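# Find the lighter check weight and place it on dish

## Task

Of the four check weights, one weighs less than the rest; identify it (a balance helps: its pointer sits over white when both pans hold equal mass and leans toward whichever pan is lighter) and set that weight lying flat on the red dish, with none of the other three weights on the dish. Nothing may end up inside or beneath any furniture, and every item except the weights and the dish must finish resting directly on the same furniture top it started on. The result must hold without any robot supporting it; finish by releasing everything and moving the arms away.

## Robot and tools

ROBOTS. Three identical i2rt Big YAM arms, named arm1, arm2 and arm3. Each has six revolute joints, a two-finger gripper and a wrist camera. With joint1 and joint6 at 0 and the hand level and pointing forward, the wrist camera rides on top of the hand looking toward the fingertips. Reach is roughly 1.0 m from the joint1 axis. Joints move at different speeds, so the hand can sweep a wide, curved path between postures. Two fixed room cameras, room_a and room_b, also watch the scene.

FRAMES. One shared scene frame, origin on the floor, +z up. "hand" means the point midway between the fingertips (URDF link pinch); its z axis runs along the fingers and the fingers open and close along its y axis. Each arm's foot pose is real but never printed. Camera calibration (K, distortion, T_world_to_cam, pos_world) is given per camera and can be off by a couple of degrees and several millimetres; wrist camera poses are derived from reported joint angles and inherit their errors.

JOINTS (all absolute targets, radians except the gripper). joint1_rad -2.879 to 2.879: rotates the whole arm about its foot, positive is counter-clockwise seen from above, 0 faces the way the foot faces. joint2_rad 0 to 3.141: shoulder; 0 has the upper arm lying roughly level pointing backward, increasing raises it and carries it forward. joint3_rad 0 to 3.019: elbow; 0 is fully folded, larger opens it. joint4_rad -1.692 to 1.57: hand pitch, positive tilts fingers up. joint5_rad -1.57 to 1.57: sideways swing of the hand, positive toward the arm's right. joint6_rad -2.094 to 2.094: hand roll, positive is clockwise viewed from behind the hand. gripper_m 0 to 0.093: fingertip separation in metres (each finger travels half). Done tolerances: ±0.045, ±0.14, ±0.09, ±0.055, ±0.03, ±0.035 rad for joints 1 to 6, ±0.003 m for the gripper. Grip force tops out near 50 to 62 N per pad, lower on some grippers.

TOOLS.
execute_actions(actions, cameras): actions is a list holding exactly one action or nothing. The action is an object keyed by arm name; under each name goes "joints", an object mapping joint names (joint1_rad ... joint6_rad, gripper_m) to absolute target values. These are destinations, not offsets. Every arm named starts moving at once and may finish at different moments. Any arm or joint left out keeps pushing toward its previous target, and joint_status will not reveal that. Unknown keys or out-of-range numbers make the whole call rejected with no motion. cameras lists which images to return (arm1_cam_wrist, arm2_cam_wrist, arm3_cam_wrist, room_a, room_b, or all); omitted or null means all, [] means none. An empty actions list just reports state and images. Example: {"arm1": {"joints": {"gripper_m": 0.05}}, "arm2": {"joints": {"joint1_rad": 0.3}}}.
wait(seconds): 0 to 10 s; nothing new is commanded, the scene keeps running, and it returns state and images.
zoom_image(camera, region): enlarges [x0, y0, x1, y1] pixels (origin top-left, at most 504 by 504) of that camera's most recent full image.
read_manual(section): only returns licence text; moves nothing.
finished_scene(scene): ends the given scene once the last command has been held; irreversible, and its result says whether the goal was met. Replying without any tool call also ends things.

RESULTS. Each result gives every robot's state, joint_positions and joint_status, plus the requested images with a "pictures" line naming their order. joint_status per commanded joint: done, "off_target" (stopped short and may still be pushing), "contact_stop" or "time_out" (target dropped, holds where it stopped; a time_out joint may instead keep a target at most 0.375, 0.375, 0.113, 0.225, 0.075, 0.3 rad away and keep pushing, listed in on_its_own), or "not_followed" when a self/inter-arm clearance check withheld that arm's joint targets (a "joint command not followed" line, often with "cause:"). The gripper part of such an action still runs, and withheld targets may be retried on later actions until replaced or the path clears. on_its_own lists joints the call did not command; "held at" is the held target, not the actual position. To relieve a pushing joint, command its reported position. Tiny target changes may not move a joint. A joint supporting a load can sag. If a call reports a stop, the remaining motion calls in that same reply are skipped.

HEAT. Holding loads or pushing heats motors, even while you are thinking (the robot holds the last command meanwhile). A MOTOR HOT line appears from 85 °C; at 100 °C an OVER-TEMPERATURE FAULT makes that arm and gripper go limp and fall until cooled, and its unfinished keys read "limit_stop_at_motor_heat"; resend the targets afterwards.

AVOID. The arms do not stop on contact and can push very hard, so do not drive into the table, objects or each other. Hard pressing between two robots ends the run; the clearance check ignores fingers, gripper housings and wrist cameras and may react late. Objects touching robots do not count as collisions. Do not drop, slam or knock items, push anything off the work area or onto the floor, or let anything go into or under furniture. Loose objects may occasionally get nudged by something else, so recheck before finishing. Finish with grippers open and arms withdrawn.

Each tool is called after "Emit:" in YAML: its name, and indented under it one key for each argument.

## Session

Emit:
execute_actions:
  actions: []

Scene clock: 0.00 s.
Motor temperatures (°C, as the motors report them): arm1=[17 20 19 21 19 17] | arm2=[17 18 20 17 19 20] | arm3=[19 19 18 17 20 19]
arm1.joint_positions: joint1_rad=+0.157 joint2_rad=+0.643 joint3_rad=+1.425 joint4_rad=-1.435 joint5_rad=+0.210 joint6_rad=+0.410 gripper_m=+0.094
arm1.joint_status: not commanded
arm1.hand: x=+0.7190 y=-0.7250 z=+1.3095 quat_wxyz=(-0.430, +0.037, -0.893, -0.129) (m; scene frame)
arm2.joint_positions: joint1_rad=-0.629 joint2_rad=+0.626 joint3_rad=+1.364 joint4_rad=-1.144 joint5_rad=+0.225 joint6_rad=-0.639 gripper_m=+0.094
arm2.joint_status: not commanded
arm2.hand: x=+0.4053 y=-0.1182 z=+1.4347 quat_wxyz=(-0.460, +0.105, -0.825, +0.312) (m; scene frame)
arm3.joint_positions: joint1_rad=-0.620 joint2_rad=+0.594 joint3_rad=+1.693 joint4_rad=-1.146 joint5_rad=+0.052 joint6_rad=+0.671 gripper_m=+0.094
arm3.joint_status: not commanded
arm3.hand: x=-0.8457 y=+0.8257 z=+1.5889 quat_wxyz=(-0.268, -0.696, +0.200, +0.635) (m; scene frame)
pictures: arm1_cam_wrist, arm2_cam_wrist, arm3_cam_wrist, room_a, room_b
Images, in order (width x height): arm1_cam_wrist 616x616, arm2_cam_wrist 616x616, arm3_cam_wrist 616x616, room_a 672x504, room_b 672x504.

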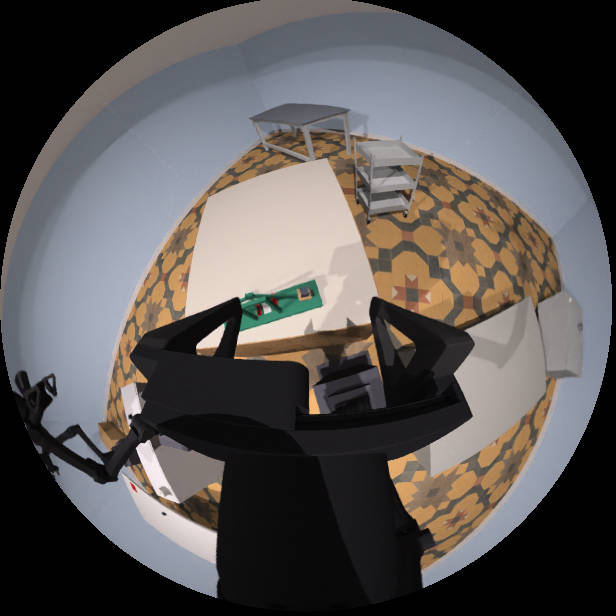

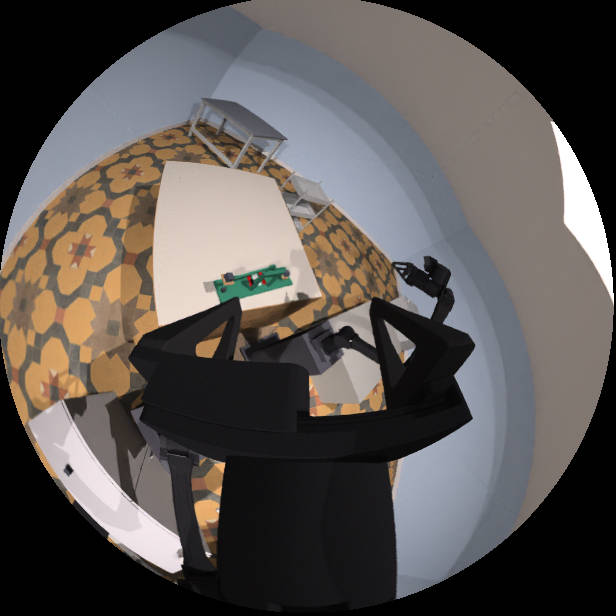

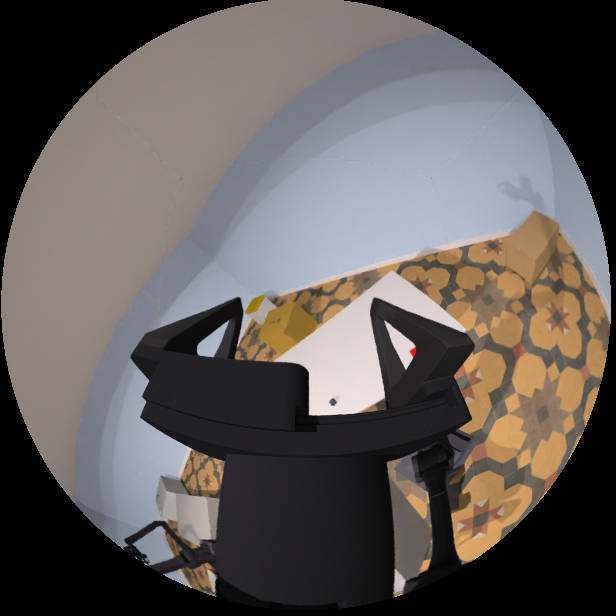

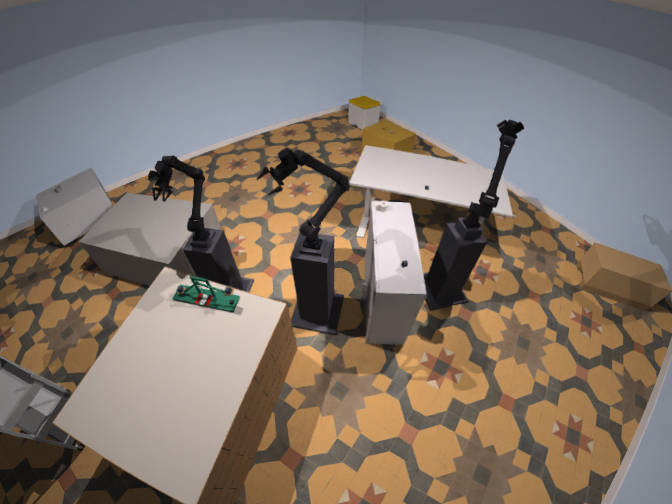

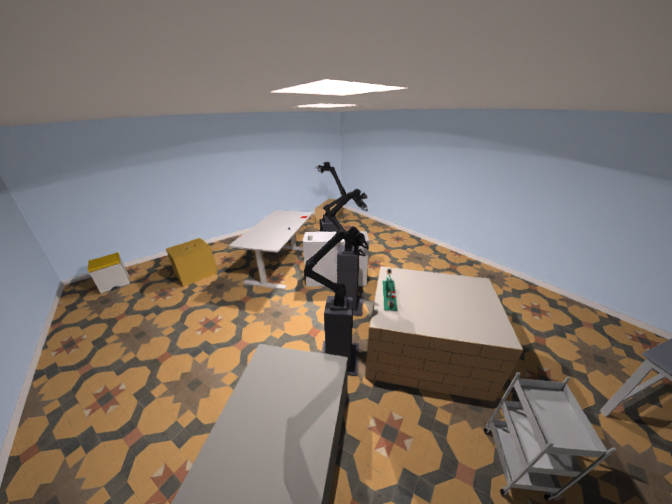

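Emit:
zoom_image:
  camera: "room_a"
  region: [160, 260, 260, 330]

Emit:
zoom_image:
  camera: "arm1_cam_wrist"
  region: [220, 265, 340, 345]

Emit:
zoom_image:
  camera: "arm2_cam_wrist"
  region: [200, 250, 310, 320]

Emit:
zoom_image:
  camera: "room_b"
  region: [360, 255, 430, 325]

Region (160, 260, 260, 330) of room_a's 672x504 image, scaled by 5.040, with more detail than that image has; it fills the top 353 rows of this view, and the rest is white.

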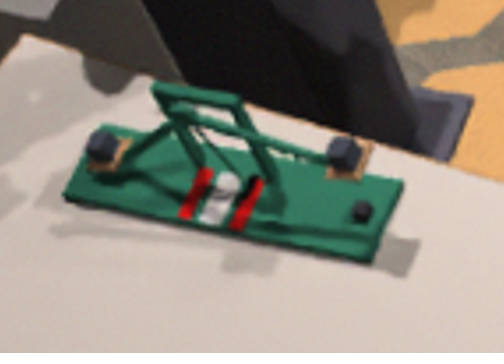

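Region (220, 265, 340, 345) of arm1_cam_wrist's 616x616 image, scaled by 4.200, with more detail than that image has.

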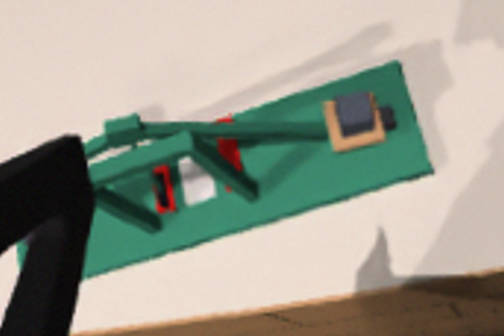

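Region (200, 250, 310, 320) of arm2_cam_wrist's 616x616 image, scaled by 4.582, with more detail than that image has; it fills the top 321 rows of this view, and the rest is white.

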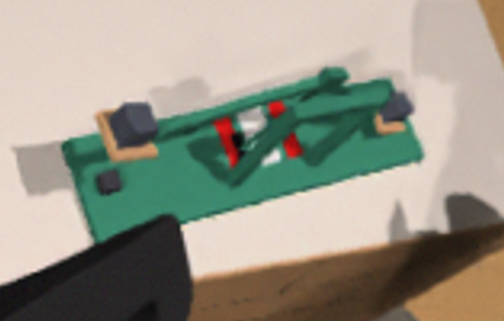

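Region (360, 255, 430, 325) of room_b's 672x504 image, scaled by 7.200, with more detail than that image has.

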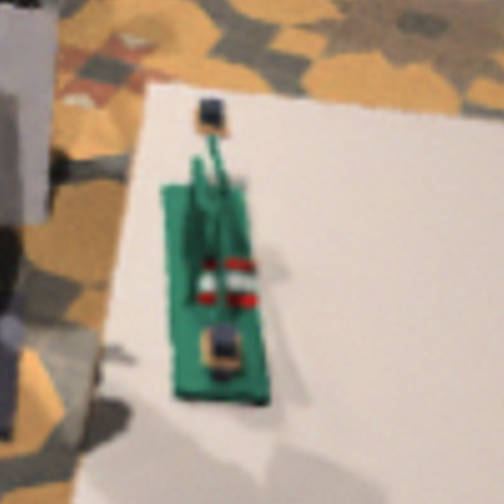

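Emit:
wait:
  seconds: 2

Scene clock: 2.53 s.
Motor temperatures (°C, as the motors report them): arm1=[17 20 20 21 19 17] | arm2=[17 18 21 17 19 20] | arm3=[19 19 18 17 20 19]
arm1.joint_positions: joint1_rad=+0.157 joint2_rad=+0.643 joint3_rad=+1.425 joint4_rad=-1.435 joint5_rad=+0.210 joint6_rad=+0.410 gripper_m=+0.094
arm1.joint_status: not commanded
arm1.hand: x=+0.7190 y=-0.7250 z=+1.3095 quat_wxyz=(-0.430, +0.037, -0.893, -0.129) (m; scene frame)
arm2.joint_positions: joint1_rad=-0.629 joint2_rad=+0.626 joint3_rad=+1.364 joint4_rad=-1.144 joint5_rad=+0.225 joint6_rad=-0.639 gripper_m=+0.094
arm2.joint_status: not commanded
arm2.hand: x=+0.4053 y=-0.1182 z=+1.4347 quat_wxyz=(-0.460, +0.105, -0.825, +0.312) (m; scene frame)
arm3.joint_positions: joint1_rad=-0.620 joint2_rad=+0.594 joint3_rad=+1.693 joint4_rad=-1.146 joint5_rad=+0.052 joint6_rad=+0.671 gripper_m=+0.094
arm3.joint_status: not commanded
arm3.hand: x=-0.8457 y=+0.8257 z=+1.5889 quat_wxyz=(-0.268, -0.696, +0.200, +0.635) (m; scene frame)
wait: 2.00 s; at rest from the start
pictures: arm1_cam_wrist, arm2_cam_wrist, arm3_cam_wrist, room_a, room_b
Images, in order (width x height): arm1_cam_wrist 616x616, arm2_cam_wrist 616x616, arm3_cam_wrist 616x616, room_a 672x504, room_b 672x504.

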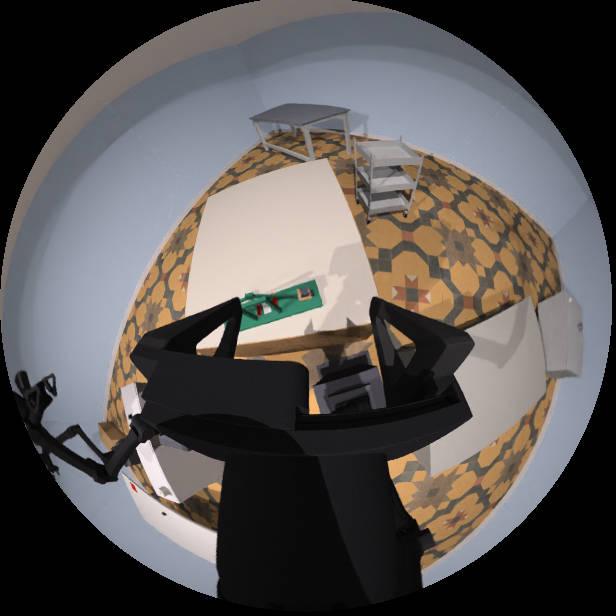

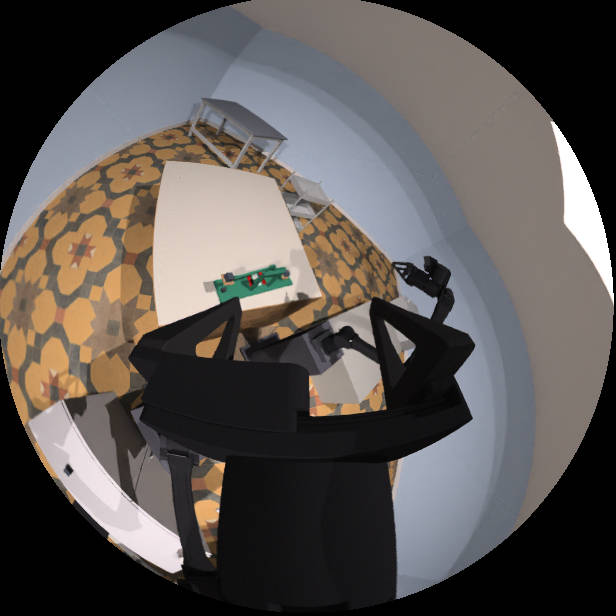

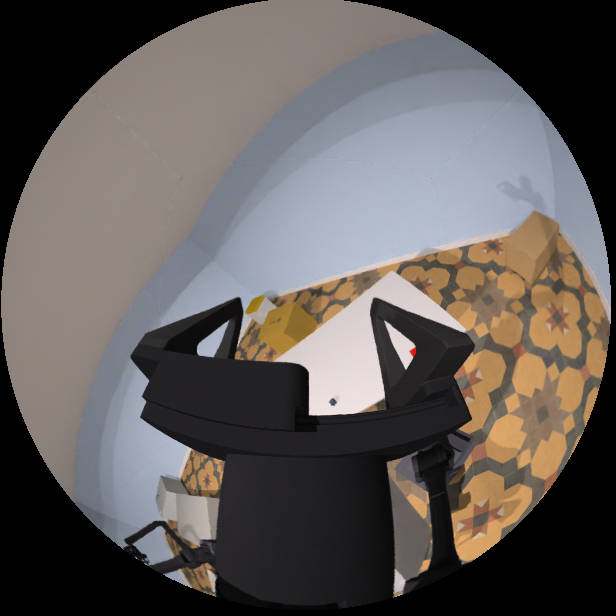

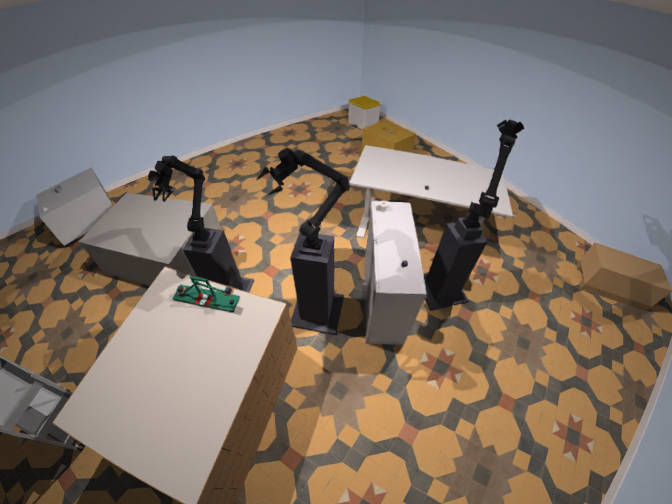

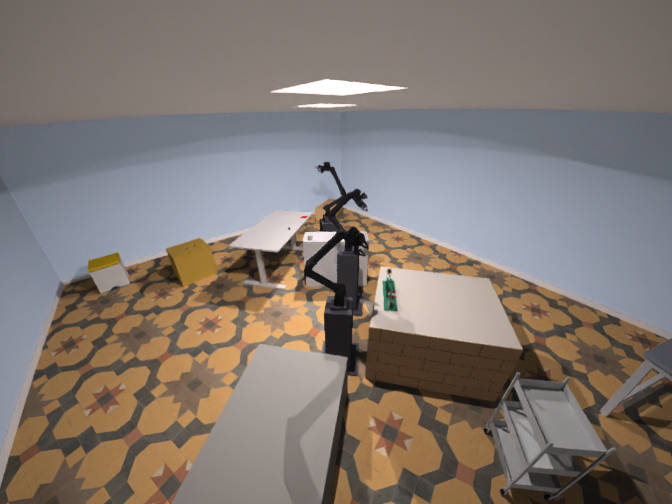

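Emit:
zoom_image:
  camera: "room_a"
  region: [168, 270, 248, 320]

Emit:
zoom_image:
  camera: "room_a"
  region: [340, 135, 530, 310]

Emit:
zoom_image:
  camera: "room_b"
  region: [225, 195, 385, 300]

Region (168, 270, 248, 320) of room_a's 672x504 image, scaled by 6.300, with more detail than that image has; it fills the top 315 rows of this view, and the rest is white.

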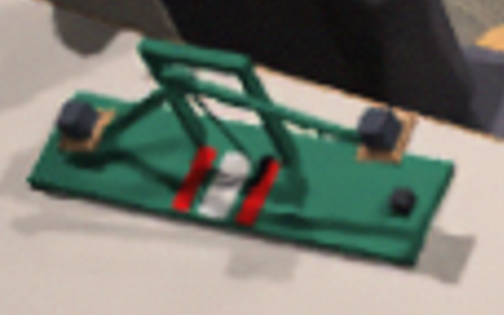

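Region (340, 135, 530, 310) of room_a's 672x504 image, scaled by 2.653, with more detail than that image has; it fills the top 464 rows of this view, and the rest is white.

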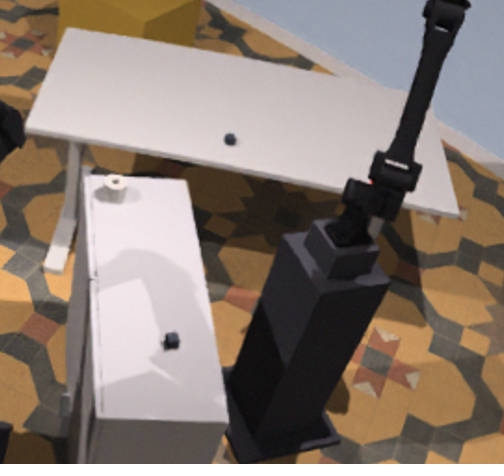

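Region (225, 195, 385, 300) of room_b's 672x504 image, scaled by 3.150, with more detail than that image has; it fills the top 331 rows of this view, and the rest is white.

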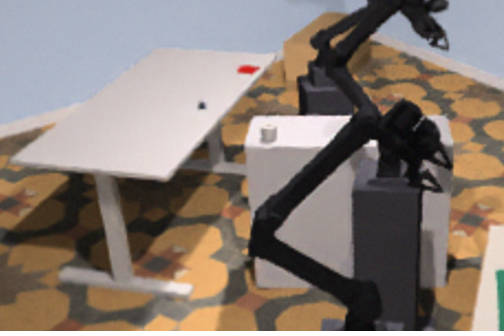

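Emit:
execute_actions:
  actions:
    - {"arm1": {"joints": {"joint5_rad": -0.3}}, "arm2": {"joints": {"joint1_rad": -0.743, "joint2_rad": 2.005, "joint3_rad": 1.964, "joint4_rad": -1.53, "joint5_rad": 0.0, "joint6_rad": 0.81}}, "arm3": {"joints": {"joint1_rad": -0.79, "joint2_rad": 1.9, "joint3_rad": 1.52, "joint4_rad": -1.19, "joint5_rad": 0.0, "joint6_rad": 0.0}}}

Scene clock: 18.97 s.
Motor temperatures (°C, as the motors report them): arm1=[17 20 22 21 19 17] | arm2=[17 18 23 18 19 20] | arm3=[19 19 19 17 20 19]
arm1.joint_positions: joint1_rad=+0.157 joint2_rad=+0.643 joint3_rad=+1.425 joint4_rad=-1.435 joint5_rad=-0.297 joint6_rad=+0.410 gripper_m=+0.094
arm1.joint_status: all done
arm1.hand: x=+0.6682 y=-0.6553 z=+1.3118 quat_wxyz=(-0.319, +0.147, -0.878, -0.326) (m; scene frame)
arm2.joint_positions: joint1_rad=-0.736 joint2_rad=+2.022 joint3_rad=+1.938 joint4_rad=-1.521 joint5_rad=+0.002 joint6_rad=+0.800 gripper_m=+0.094
arm2.joint_status: all done
arm2.hand: x=+0.7502 y=-0.2227 z=+1.0307 quat_wxyz=(+0.016, -0.537, -0.843, -0.001) (m; scene frame)
arm3.joint_positions: joint1_rad=-0.782 joint2_rad=+1.898 joint3_rad=+1.506 joint4_rad=-1.174 joint5_rad=+0.003 joint6_rad=+0.016 gripper_m=+0.094
arm3.joint_status: all done
arm3.hand: x=-1.2400 y=+0.8343 z=+0.9347 quat_wxyz=(-0.004, -1.000, +0.004, +0.000) (m; scene frame)
pictures: arm1_cam_wrist, arm2_cam_wrist, arm3_cam_wrist, room_a, room_b
camera_calibration (this result's frames):
arm1_cam_wrist: T_world_to_cam=[[0.466438, -0.739618, -0.48518, -0.163273], [-0.882304, -0.428113, -0.195598, 0.567802], [-0.0630439, 0.519311, -0.852257, 1.62171], [0, 0, 0, 1]] pos_world=[0.67937, -0.719849, 1.41396]
arm2_cam_wrist: T_world_to_cam=[[-0.905539, -0.423349, 0.0278527, 0.558511], [-0.320823, 0.726237, 0.60799, -0.218124], [-0.27762, 0.541623, -0.793456, 1.27006], [0, 0, 0, 1]] pos_world=[0.788367, -0.293037, 1.12479]
arm3_cam_wrist: T_world_to_cam=[[0.0256085, 0.999333, -0.0260216, -0.775387], [0.816913, -0.00591646, 0.57673, 0.487133], [0.576192, -0.0360266, -0.81652, 1.63318], [0, 0, 0, 1]] pos_world=[-1.31912, 0.836591, 1.03241]
Images, in order (width x height): arm1_cam_wrist 616x616, arm2_cam_wrist 616x616, arm3_cam_wrist 616x616, room_a 672x504, room_b 672x504.

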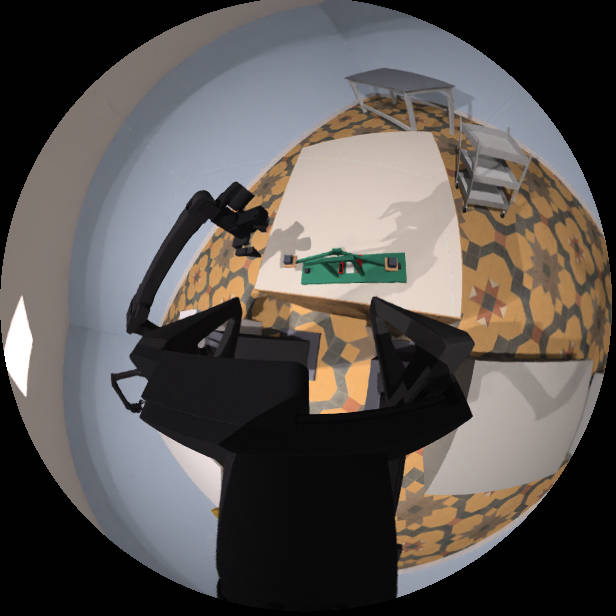

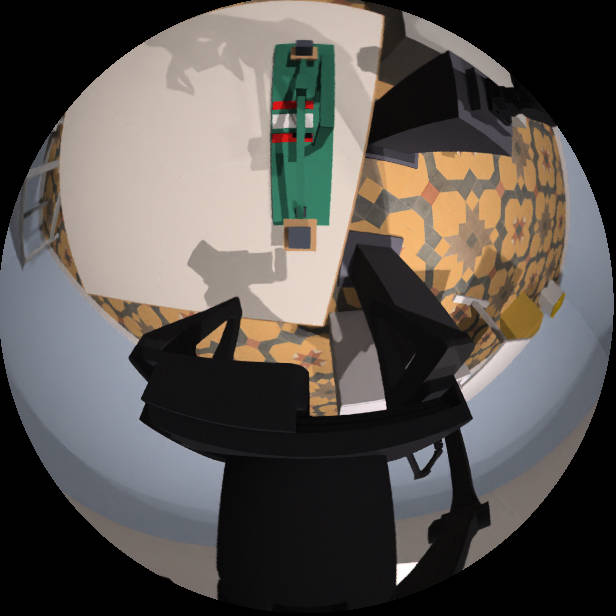

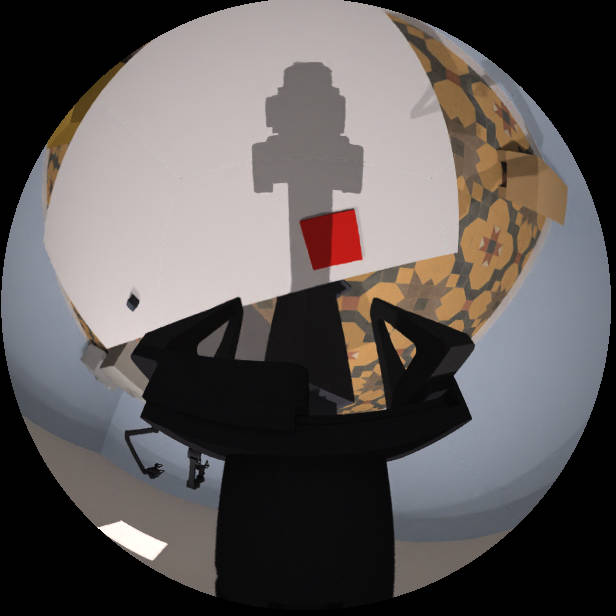

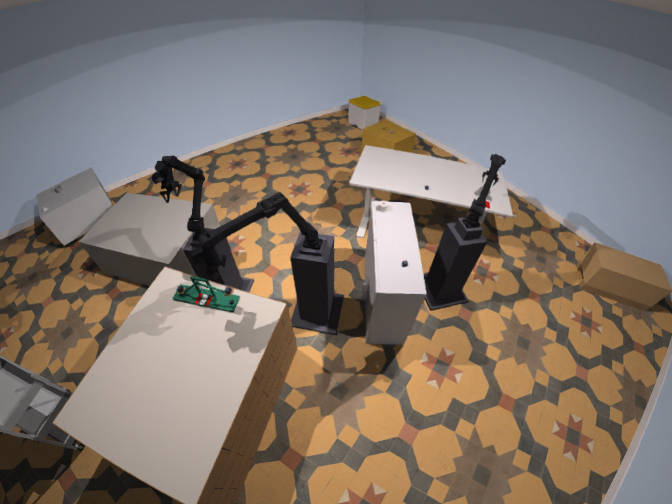

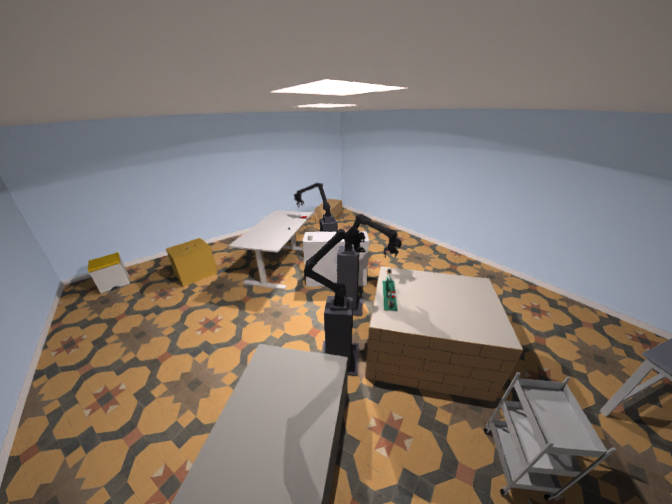

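Emit:
zoom_image:
  camera: "arm2_cam_wrist"
  region: [250, 190, 350, 290]

Emit:
zoom_image:
  camera: "arm2_cam_wrist"
  region: [200, 30, 420, 260]

Emit:
zoom_image:
  camera: "arm1_cam_wrist"
  region: [270, 230, 420, 300]

Emit:
zoom_image:
  camera: "arm3_cam_wrist"
  region: [280, 190, 380, 290]

Region (250, 190, 350, 290) of arm2_cam_wrist's 616x616 image, scaled by 5.040, with more detail than that image has.

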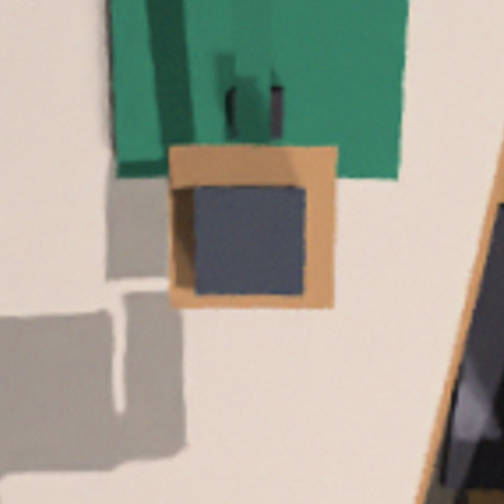

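Region (200, 30, 420, 260) of arm2_cam_wrist's 616x616 image, scaled by 2.191, with more detail than that image has; it fills the left 482 columns of this view, and the rest is white.

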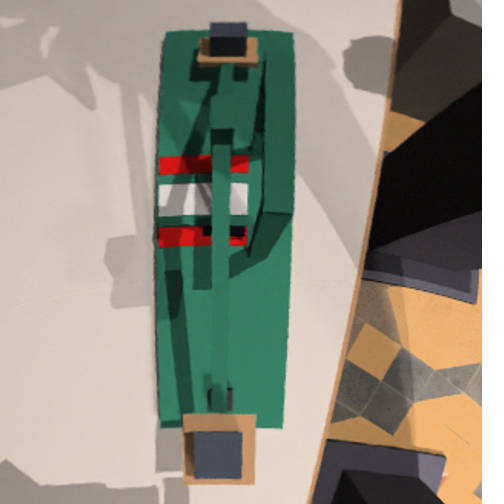

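Region (270, 230, 420, 300) of arm1_cam_wrist's 616x616 image, scaled by 3.360, with more detail than that image has; it fills the top 235 rows of this view, and the rest is white.

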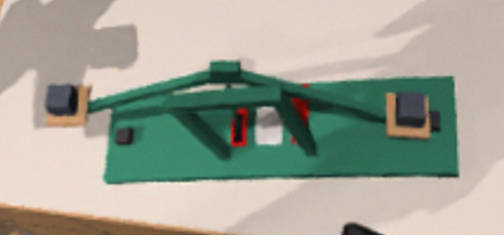

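Region (280, 190, 380, 290) of arm3_cam_wrist's 616x616 image, scaled by 5.040, with more detail than that image has.

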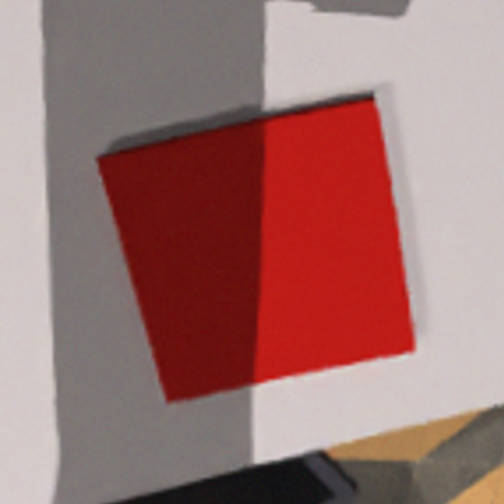

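Emit:
execute_actions:
  actions:
    - {"arm2": {"joints": {"joint2_rad": 2.09, "joint3_rad": 1.74, "joint4_rad": -1.18}}, "arm3": {"joints": {"joint1_rad": -0.844, "joint2_rad": 2.024, "joint3_rad": 1.441, "joint4_rad": -0.962, "joint6_rad": -0.28}}}
  cameras: ["arm1_cam_wrist", "arm2_cam_wrist", "arm3_cam_wrist"]

Scene clock: 27.70 s.
Motor temperatures (°C, as the motors report them): arm1=[17 20 22 21 19 17] | arm2=[17 19 24 17 19 20] | arm3=[19 20 20 17 20 19]
arm1.joint_positions: joint1_rad=+0.157 joint2_rad=+0.643 joint3_rad=+1.425 joint4_rad=-1.435 joint5_rad=-0.297 joint6_rad=+0.410 gripper_m=+0.094
arm1.joint_status: not commanded
arm1.hand: x=+0.6682 y=-0.6553 z=+1.3118 quat_wxyz=(-0.319, +0.147, -0.878, -0.326) (m; scene frame)
arm2.joint_positions: joint1_rad=-0.736 joint2_rad=+2.098 joint3_rad=+1.727 joint4_rad=-1.192 joint5_rad=+0.002 joint6_rad=+0.800 gripper_m=+0.094
arm2.joint_status: all done
arm2.hand: x=+0.7594 y=-0.2244 z=+0.9063 quat_wxyz=(-0.005, -0.538, -0.843, -0.006) (m; scene frame)
arm3.joint_positions: joint1_rad=-0.848 joint2_rad=+2.033 joint3_rad=+1.427 joint4_rad=-0.979 joint5_rad=+0.002 joint6_rad=-0.264 gripper_m=+0.094
arm3.joint_status: all done
arm3.hand: x=-1.2388 y=+0.8699 z=+0.8351 quat_wxyz=(-0.005, -0.995, -0.103, -0.009) (m; scene frame)
pictures: arm1_cam_wrist, arm2_cam_wrist, arm3_cam_wrist
camera_calibration (this result's frames):
arm1_cam_wrist: T_world_to_cam=[[0.466438, -0.739618, -0.48518, -0.163273], [-0.882304, -0.428113, -0.195598, 0.567802], [-0.0630439, 0.519311, -0.852257, 1.62171], [0, 0, 0, 1]] pos_world=[0.67937, -0.719849, 1.41396]
arm2_cam_wrist: T_world_to_cam=[[-0.906577, -0.422032, -0.00274369, 0.598437], [-0.34395, 0.735047, 0.584298, -0.0972726], [-0.244576, 0.530655, -0.811535, 1.16365], [0, 0, 0, 1]] pos_world=[0.793674, -0.293438, 1.00282]
arm3_cam_wrist: T_world_to_cam=[[-0.187272, 0.981808, -0.0313413, -1.05763], [0.789797, 0.169465, 0.589493, 0.346905], [0.58408, 0.0856421, -0.807165, 1.44857], [0, 0, 0, 1]] pos_world=[-1.31813, 0.855547, 0.931588]
Images, in order (width x height): arm1_cam_wrist 616x616, arm2_cam_wrist 616x616, arm3_cam_wrist 616x616.

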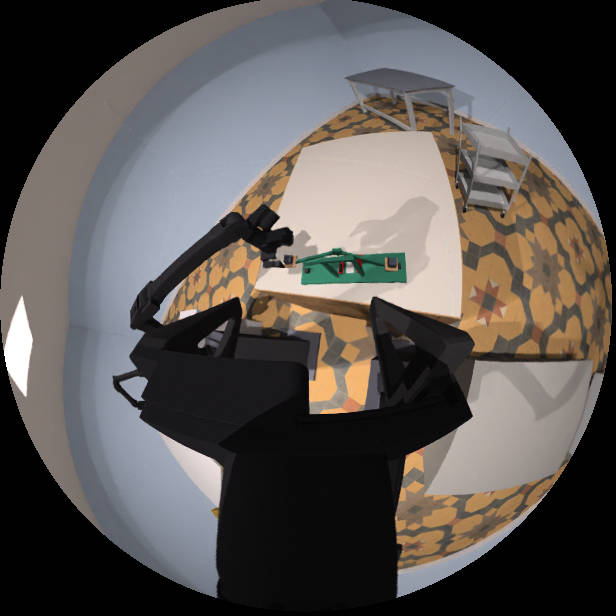

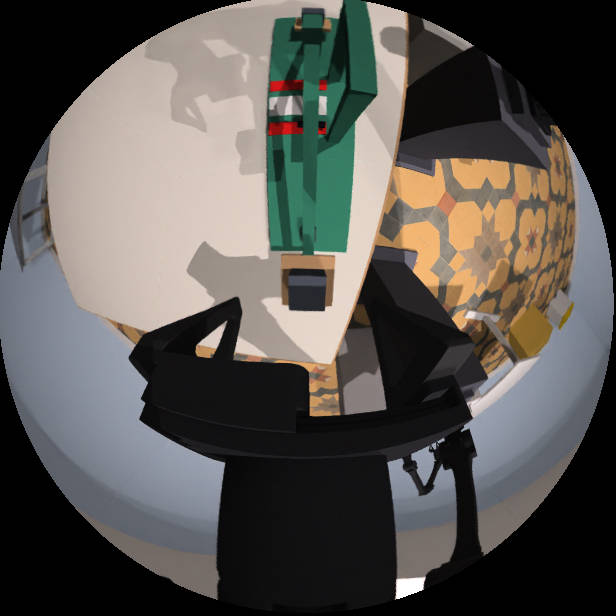

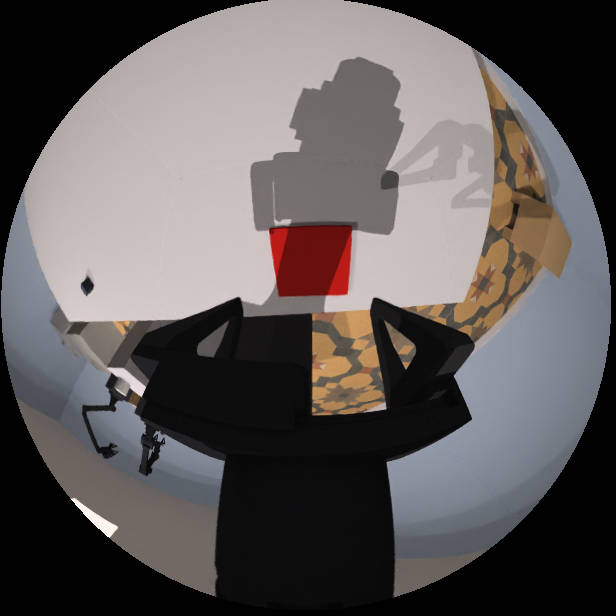

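Emit:
zoom_image:
  camera: "arm2_cam_wrist"
  region: [260, 230, 360, 330]

Emit:
zoom_image:
  camera: "arm3_cam_wrist"
  region: [225, 200, 395, 330]

Emit:
zoom_image:
  camera: "arm1_cam_wrist"
  region: [240, 200, 340, 290]

Region (260, 230, 360, 330) of arm2_cam_wrist's 616x616 image, scaled by 5.040, with more detail than that image has.

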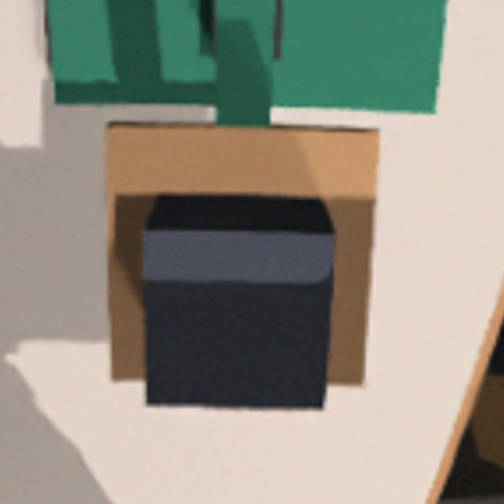

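Region (225, 200, 395, 330) of arm3_cam_wrist's 616x616 image, scaled by 2.965, with more detail than that image has; it fills the top 385 rows of this view, and the rest is white.

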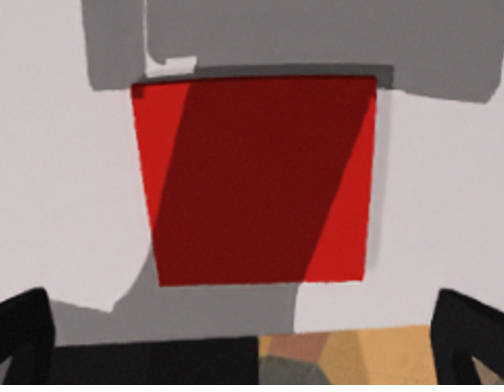

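Region (240, 200, 340, 290) of arm1_cam_wrist's 616x616 image, scaled by 5.040, with more detail than that image has; it fills the top 454 rows of this view, and the rest is white.

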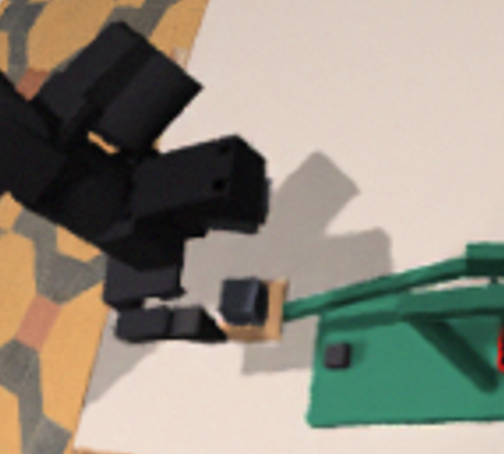

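Emit:
execute_actions:
  actions:
    - {"arm2": {"joints": {"joint2_rad": 2.151, "joint3_rad": 1.724, "joint4_rad": -1.143, "joint5_rad": -0.037}}, "arm3": {"joints": {"joint1_rad": -0.65, "joint2_rad": 1.8, "joint4_rad": -1.2, "joint6_rad": -0.1}}}
  cameras: ["arm1_cam_wrist", "arm2_cam_wrist"]

Scene clock: 35.87 s.
Motor temperatures (°C, as the motors report them): arm1=[17 20 22 21 19 17] | arm2=[17 20 24 17 19 20] | arm3=[19 21 21 17 20 19]
arm1.joint_positions: joint1_rad=+0.157 joint2_rad=+0.643 joint3_rad=+1.425 joint4_rad=-1.435 joint5_rad=-0.297 joint6_rad=+0.410 gripper_m=+0.094
arm1.joint_status: not commanded
arm1.hand: x=+0.6682 y=-0.6553 z=+1.3118 quat_wxyz=(-0.319, +0.147, -0.878, -0.326) (m; scene frame)
arm2.joint_positions: joint1_rad=-0.736 joint2_rad=+2.133 joint3_rad=+1.723 joint4_rad=-1.154 joint5_rad=-0.035 joint6_rad=+0.800 gripper_m=+0.094
arm2.joint_status: all done
arm2.hand: x=+0.7656 y=-0.2195 z=+0.8840 quat_wxyz=(+0.000, -0.538, -0.843, -0.024) (m; scene frame)
arm3.joint_positions: joint1_rad=-0.645 joint2_rad=+1.781 joint3_rad=+1.427 joint4_rad=-1.183 joint5_rad=-0.001 joint6_rad=-0.116 gripper_m=+0.094
arm3.joint_status: all done
arm3.hand: x=-1.2067 y=+0.7615 z=+0.9691 quat_wxyz=(-0.006, -0.991, -0.130, +0.015) (m; scene frame)
pictures: arm1_cam_wrist, arm2_cam_wrist
camera_calibration (this result's frames):
arm1_cam_wrist: T_world_to_cam=[[0.466438, -0.739618, -0.48518, -0.163273], [-0.882304, -0.428113, -0.195598, 0.567802], [-0.0630439, 0.519311, -0.852257, 1.62171], [0, 0, 0, 1]] pos_world=[0.67937, -0.719849, 1.41396]
arm2_cam_wrist: T_world_to_cam=[[-0.906223, -0.42189, -0.0277171, 0.627854], [-0.350879, 0.713877, 0.606023, -0.10427], [-0.235888, 0.558917, -0.794964, 1.12943], [0, 0, 0, 1]] pos_world=[0.79881, -0.291939, 0.978452]
Images, in order (width x height): arm1_cam_wrist 616x616, arm2_cam_wrist 616x616.

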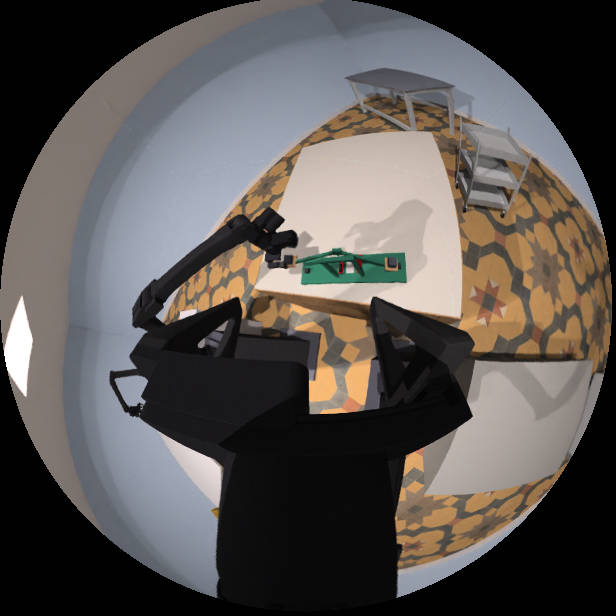

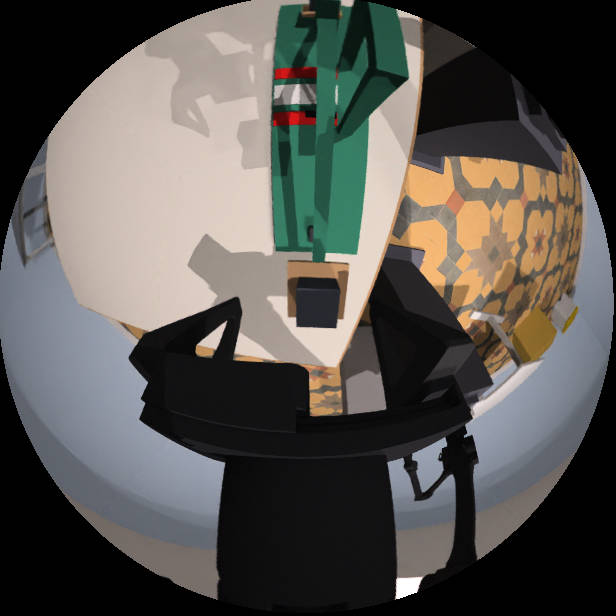

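Emit:
zoom_image:
  camera: "arm2_cam_wrist"
  region: [270, 245, 370, 345]

Region (270, 245, 370, 345) of arm2_cam_wrist's 616x616 image, scaled by 5.040, with more detail than that image has.

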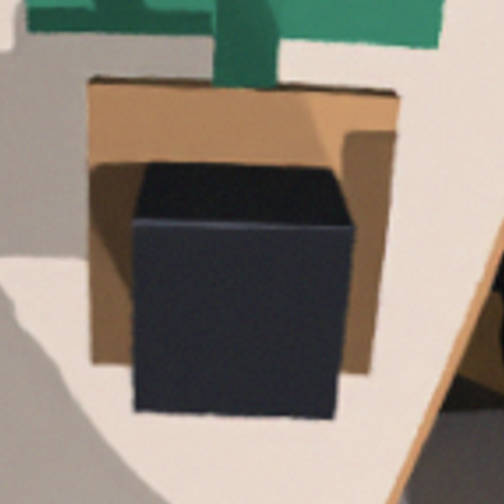

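Emit:
execute_actions:
  actions:
    - {"arm2": {"joints": {"joint2_rad": 2.135, "joint3_rad": 1.666, "joint4_rad": -1.079, "gripper_m": 0.068}}, "arm3": {"joints": {"joint1_rad": -0.4}}}
  cameras: ["arm1_cam_wrist", "arm2_cam_wrist"]

Scene clock: 39.53 s.
Motor temperatures (°C, as the motors report them): arm1=[17 20 23 21 19 17] | arm2=[17 20 24 17 19 20] | arm3=[19 21 21 17 20 19]
arm1.joint_positions: joint1_rad=+0.157 joint2_rad=+0.643 joint3_rad=+1.425 joint4_rad=-1.435 joint5_rad=-0.297 joint6_rad=+0.410 gripper_m=+0.094
arm1.joint_status: not commanded
arm1.hand: x=+0.6682 y=-0.6553 z=+1.3118 quat_wxyz=(-0.319, +0.147, -0.878, -0.326) (m; scene frame)
arm2.joint_positions: joint1_rad=-0.736 joint2_rad=+2.133 joint3_rad=+1.662 joint4_rad=-1.090 joint5_rad=-0.035 joint6_rad=+0.800 gripper_m=+0.068
arm2.joint_status: all done
arm2.hand: x=+0.7568 y=-0.2162 z=+0.8628 quat_wxyz=(-0.001, -0.538, -0.843, -0.024) (m; scene frame)
arm3.joint_positions: joint1_rad=-0.396 joint2_rad=+1.781 joint3_rad=+1.427 joint4_rad=-1.183 joint5_rad=-0.001 joint6_rad=-0.114 gripper_m=+0.094
arm3.joint_status: all done
arm3.hand: x=-1.1714 y=+0.6335 z=+0.9705 quat_wxyz=(-0.008, -0.968, -0.251, +0.016) (m; scene frame)
pictures: arm1_cam_wrist, arm2_cam_wrist
camera_calibration (this result's frames):
arm1_cam_wrist: T_world_to_cam=[[0.466438, -0.739618, -0.48518, -0.163273], [-0.882304, -0.428113, -0.195598, 0.567802], [-0.0630439, 0.519311, -0.852257, 1.62171], [0, 0, 0, 1]] pos_world=[0.67937, -0.719849, 1.41396]
arm2_cam_wrist: T_world_to_cam=[[-0.906173, -0.421887, -0.0293574, 0.622109], [-0.352168, 0.714343, 0.604725, -0.0946317], [-0.234154, 0.558324, -0.795893, 1.10799], [0, 0, 0, 1]] pos_world=[0.789852, -0.288556, 0.957328]
Images, in order (width x height): arm1_cam_wrist 616x616, arm2_cam_wrist 616x616.

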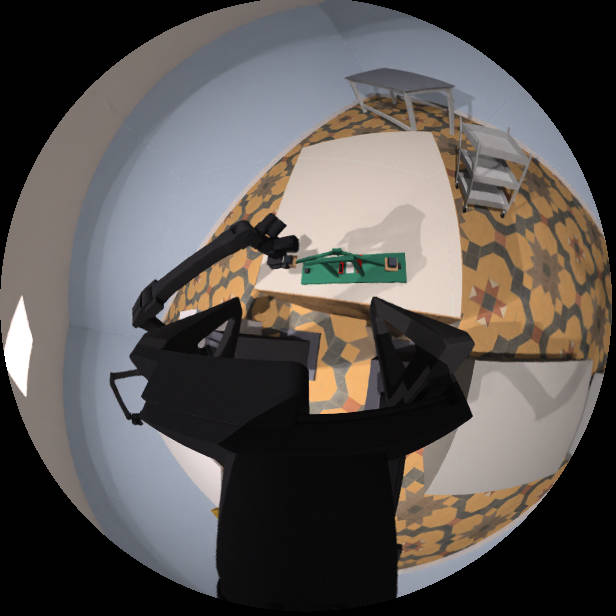

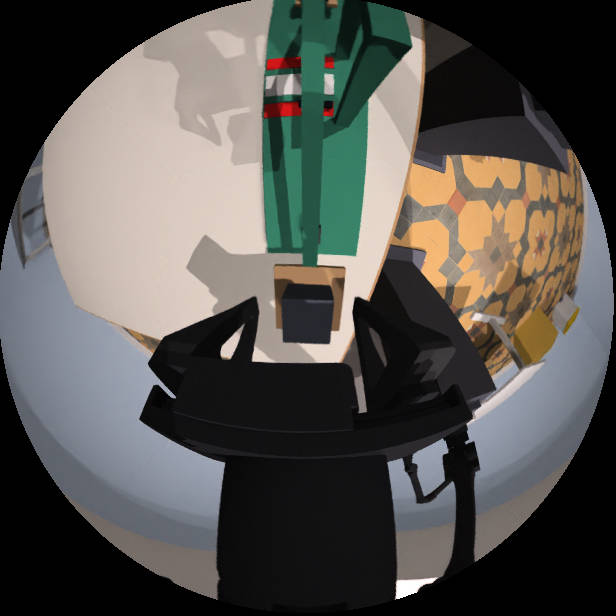

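Emit:
zoom_image:
  camera: "arm2_cam_wrist"
  region: [240, 245, 380, 365]

Region (240, 245, 380, 365) of arm2_cam_wrist's 616x616 image, scaled by 3.600, with more detail than that image has; it fills the top 432 rows of this view, and the rest is white.

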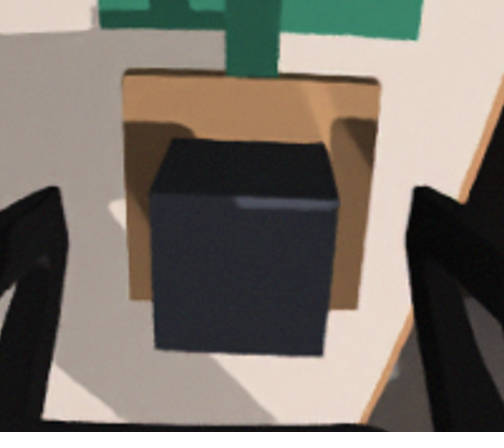

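Emit:
execute_actions:
  actions:
    - {"arm2": {"joints": {"gripper_m": 0.02}}}
  cameras: ["arm1_cam_wrist", "arm2_cam_wrist"]

Scene clock: 46.57 s.
Motor temperatures (°C, as the motors report them): arm1=[17 20 23 21 19 17] | arm2=[17 20 24 17 19 20] | arm3=[19 21 21 17 20 19]
arm1.joint_positions: joint1_rad=+0.157 joint2_rad=+0.643 joint3_rad=+1.425 joint4_rad=-1.435 joint5_rad=-0.297 joint6_rad=+0.410 gripper_m=+0.094
arm1.joint_status: not commanded
arm1.hand: x=+0.6682 y=-0.6553 z=+1.3118 quat_wxyz=(-0.319, +0.147, -0.878, -0.326) (m; scene frame)
arm2.joint_positions: joint1_rad=-0.736 joint2_rad=+2.133 joint3_rad=+1.662 joint4_rad=-1.090 joint5_rad=-0.035 joint6_rad=+0.801 gripper_m=+0.029
arm2.joint_status: gripper_m off_target (ended at +0.029, target +0.020)
arm2.hand: x=+0.7569 y=-0.2163 z=+0.8628 quat_wxyz=(-0.001, -0.538, -0.843, -0.024) (m; scene frame)
arm3.joint_positions: joint1_rad=-0.396 joint2_rad=+1.781 joint3_rad=+1.427 joint4_rad=-1.183 joint5_rad=-0.001 joint6_rad=-0.114 gripper_m=+0.094
arm3.joint_status: not commanded
arm3.hand: x=-1.1714 y=+0.6335 z=+0.9705 quat_wxyz=(-0.008, -0.968, -0.251, +0.016) (m; scene frame)
pictures: arm1_cam_wrist, arm2_cam_wrist
camera_calibration (this result's frames):
arm1_cam_wrist: T_world_to_cam=[[0.466438, -0.739618, -0.48518, -0.163273], [-0.882304, -0.428113, -0.195598, 0.567802], [-0.0630439, 0.519311, -0.852257, 1.62171], [0, 0, 0, 1]] pos_world=[0.67937, -0.719849, 1.41396]
arm2_cam_wrist: T_world_to_cam=[[-0.906325, -0.421541, -0.0296217, 0.622595], [-0.352102, 0.714548, 0.604521, -0.0944095], [-0.233664, 0.558322, -0.796038, 1.10778], [0, 0, 0, 1]] pos_world=[0.78988, -0.288588, 0.957349]
Images, in order (width x height): arm1_cam_wrist 616x616, arm2_cam_wrist 616x616.

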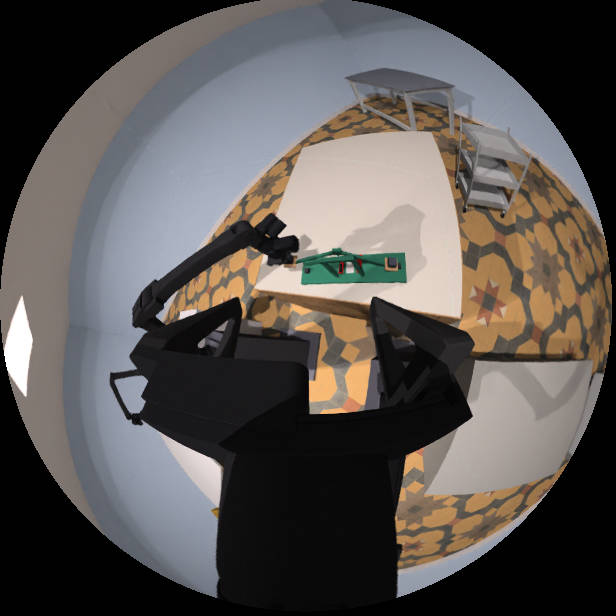

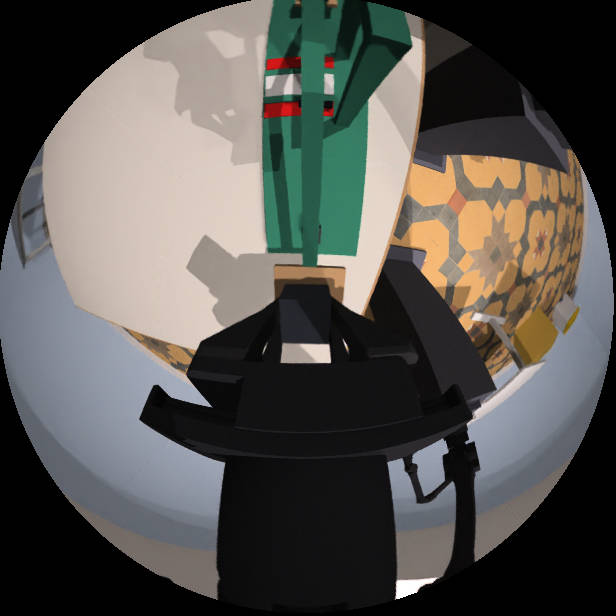

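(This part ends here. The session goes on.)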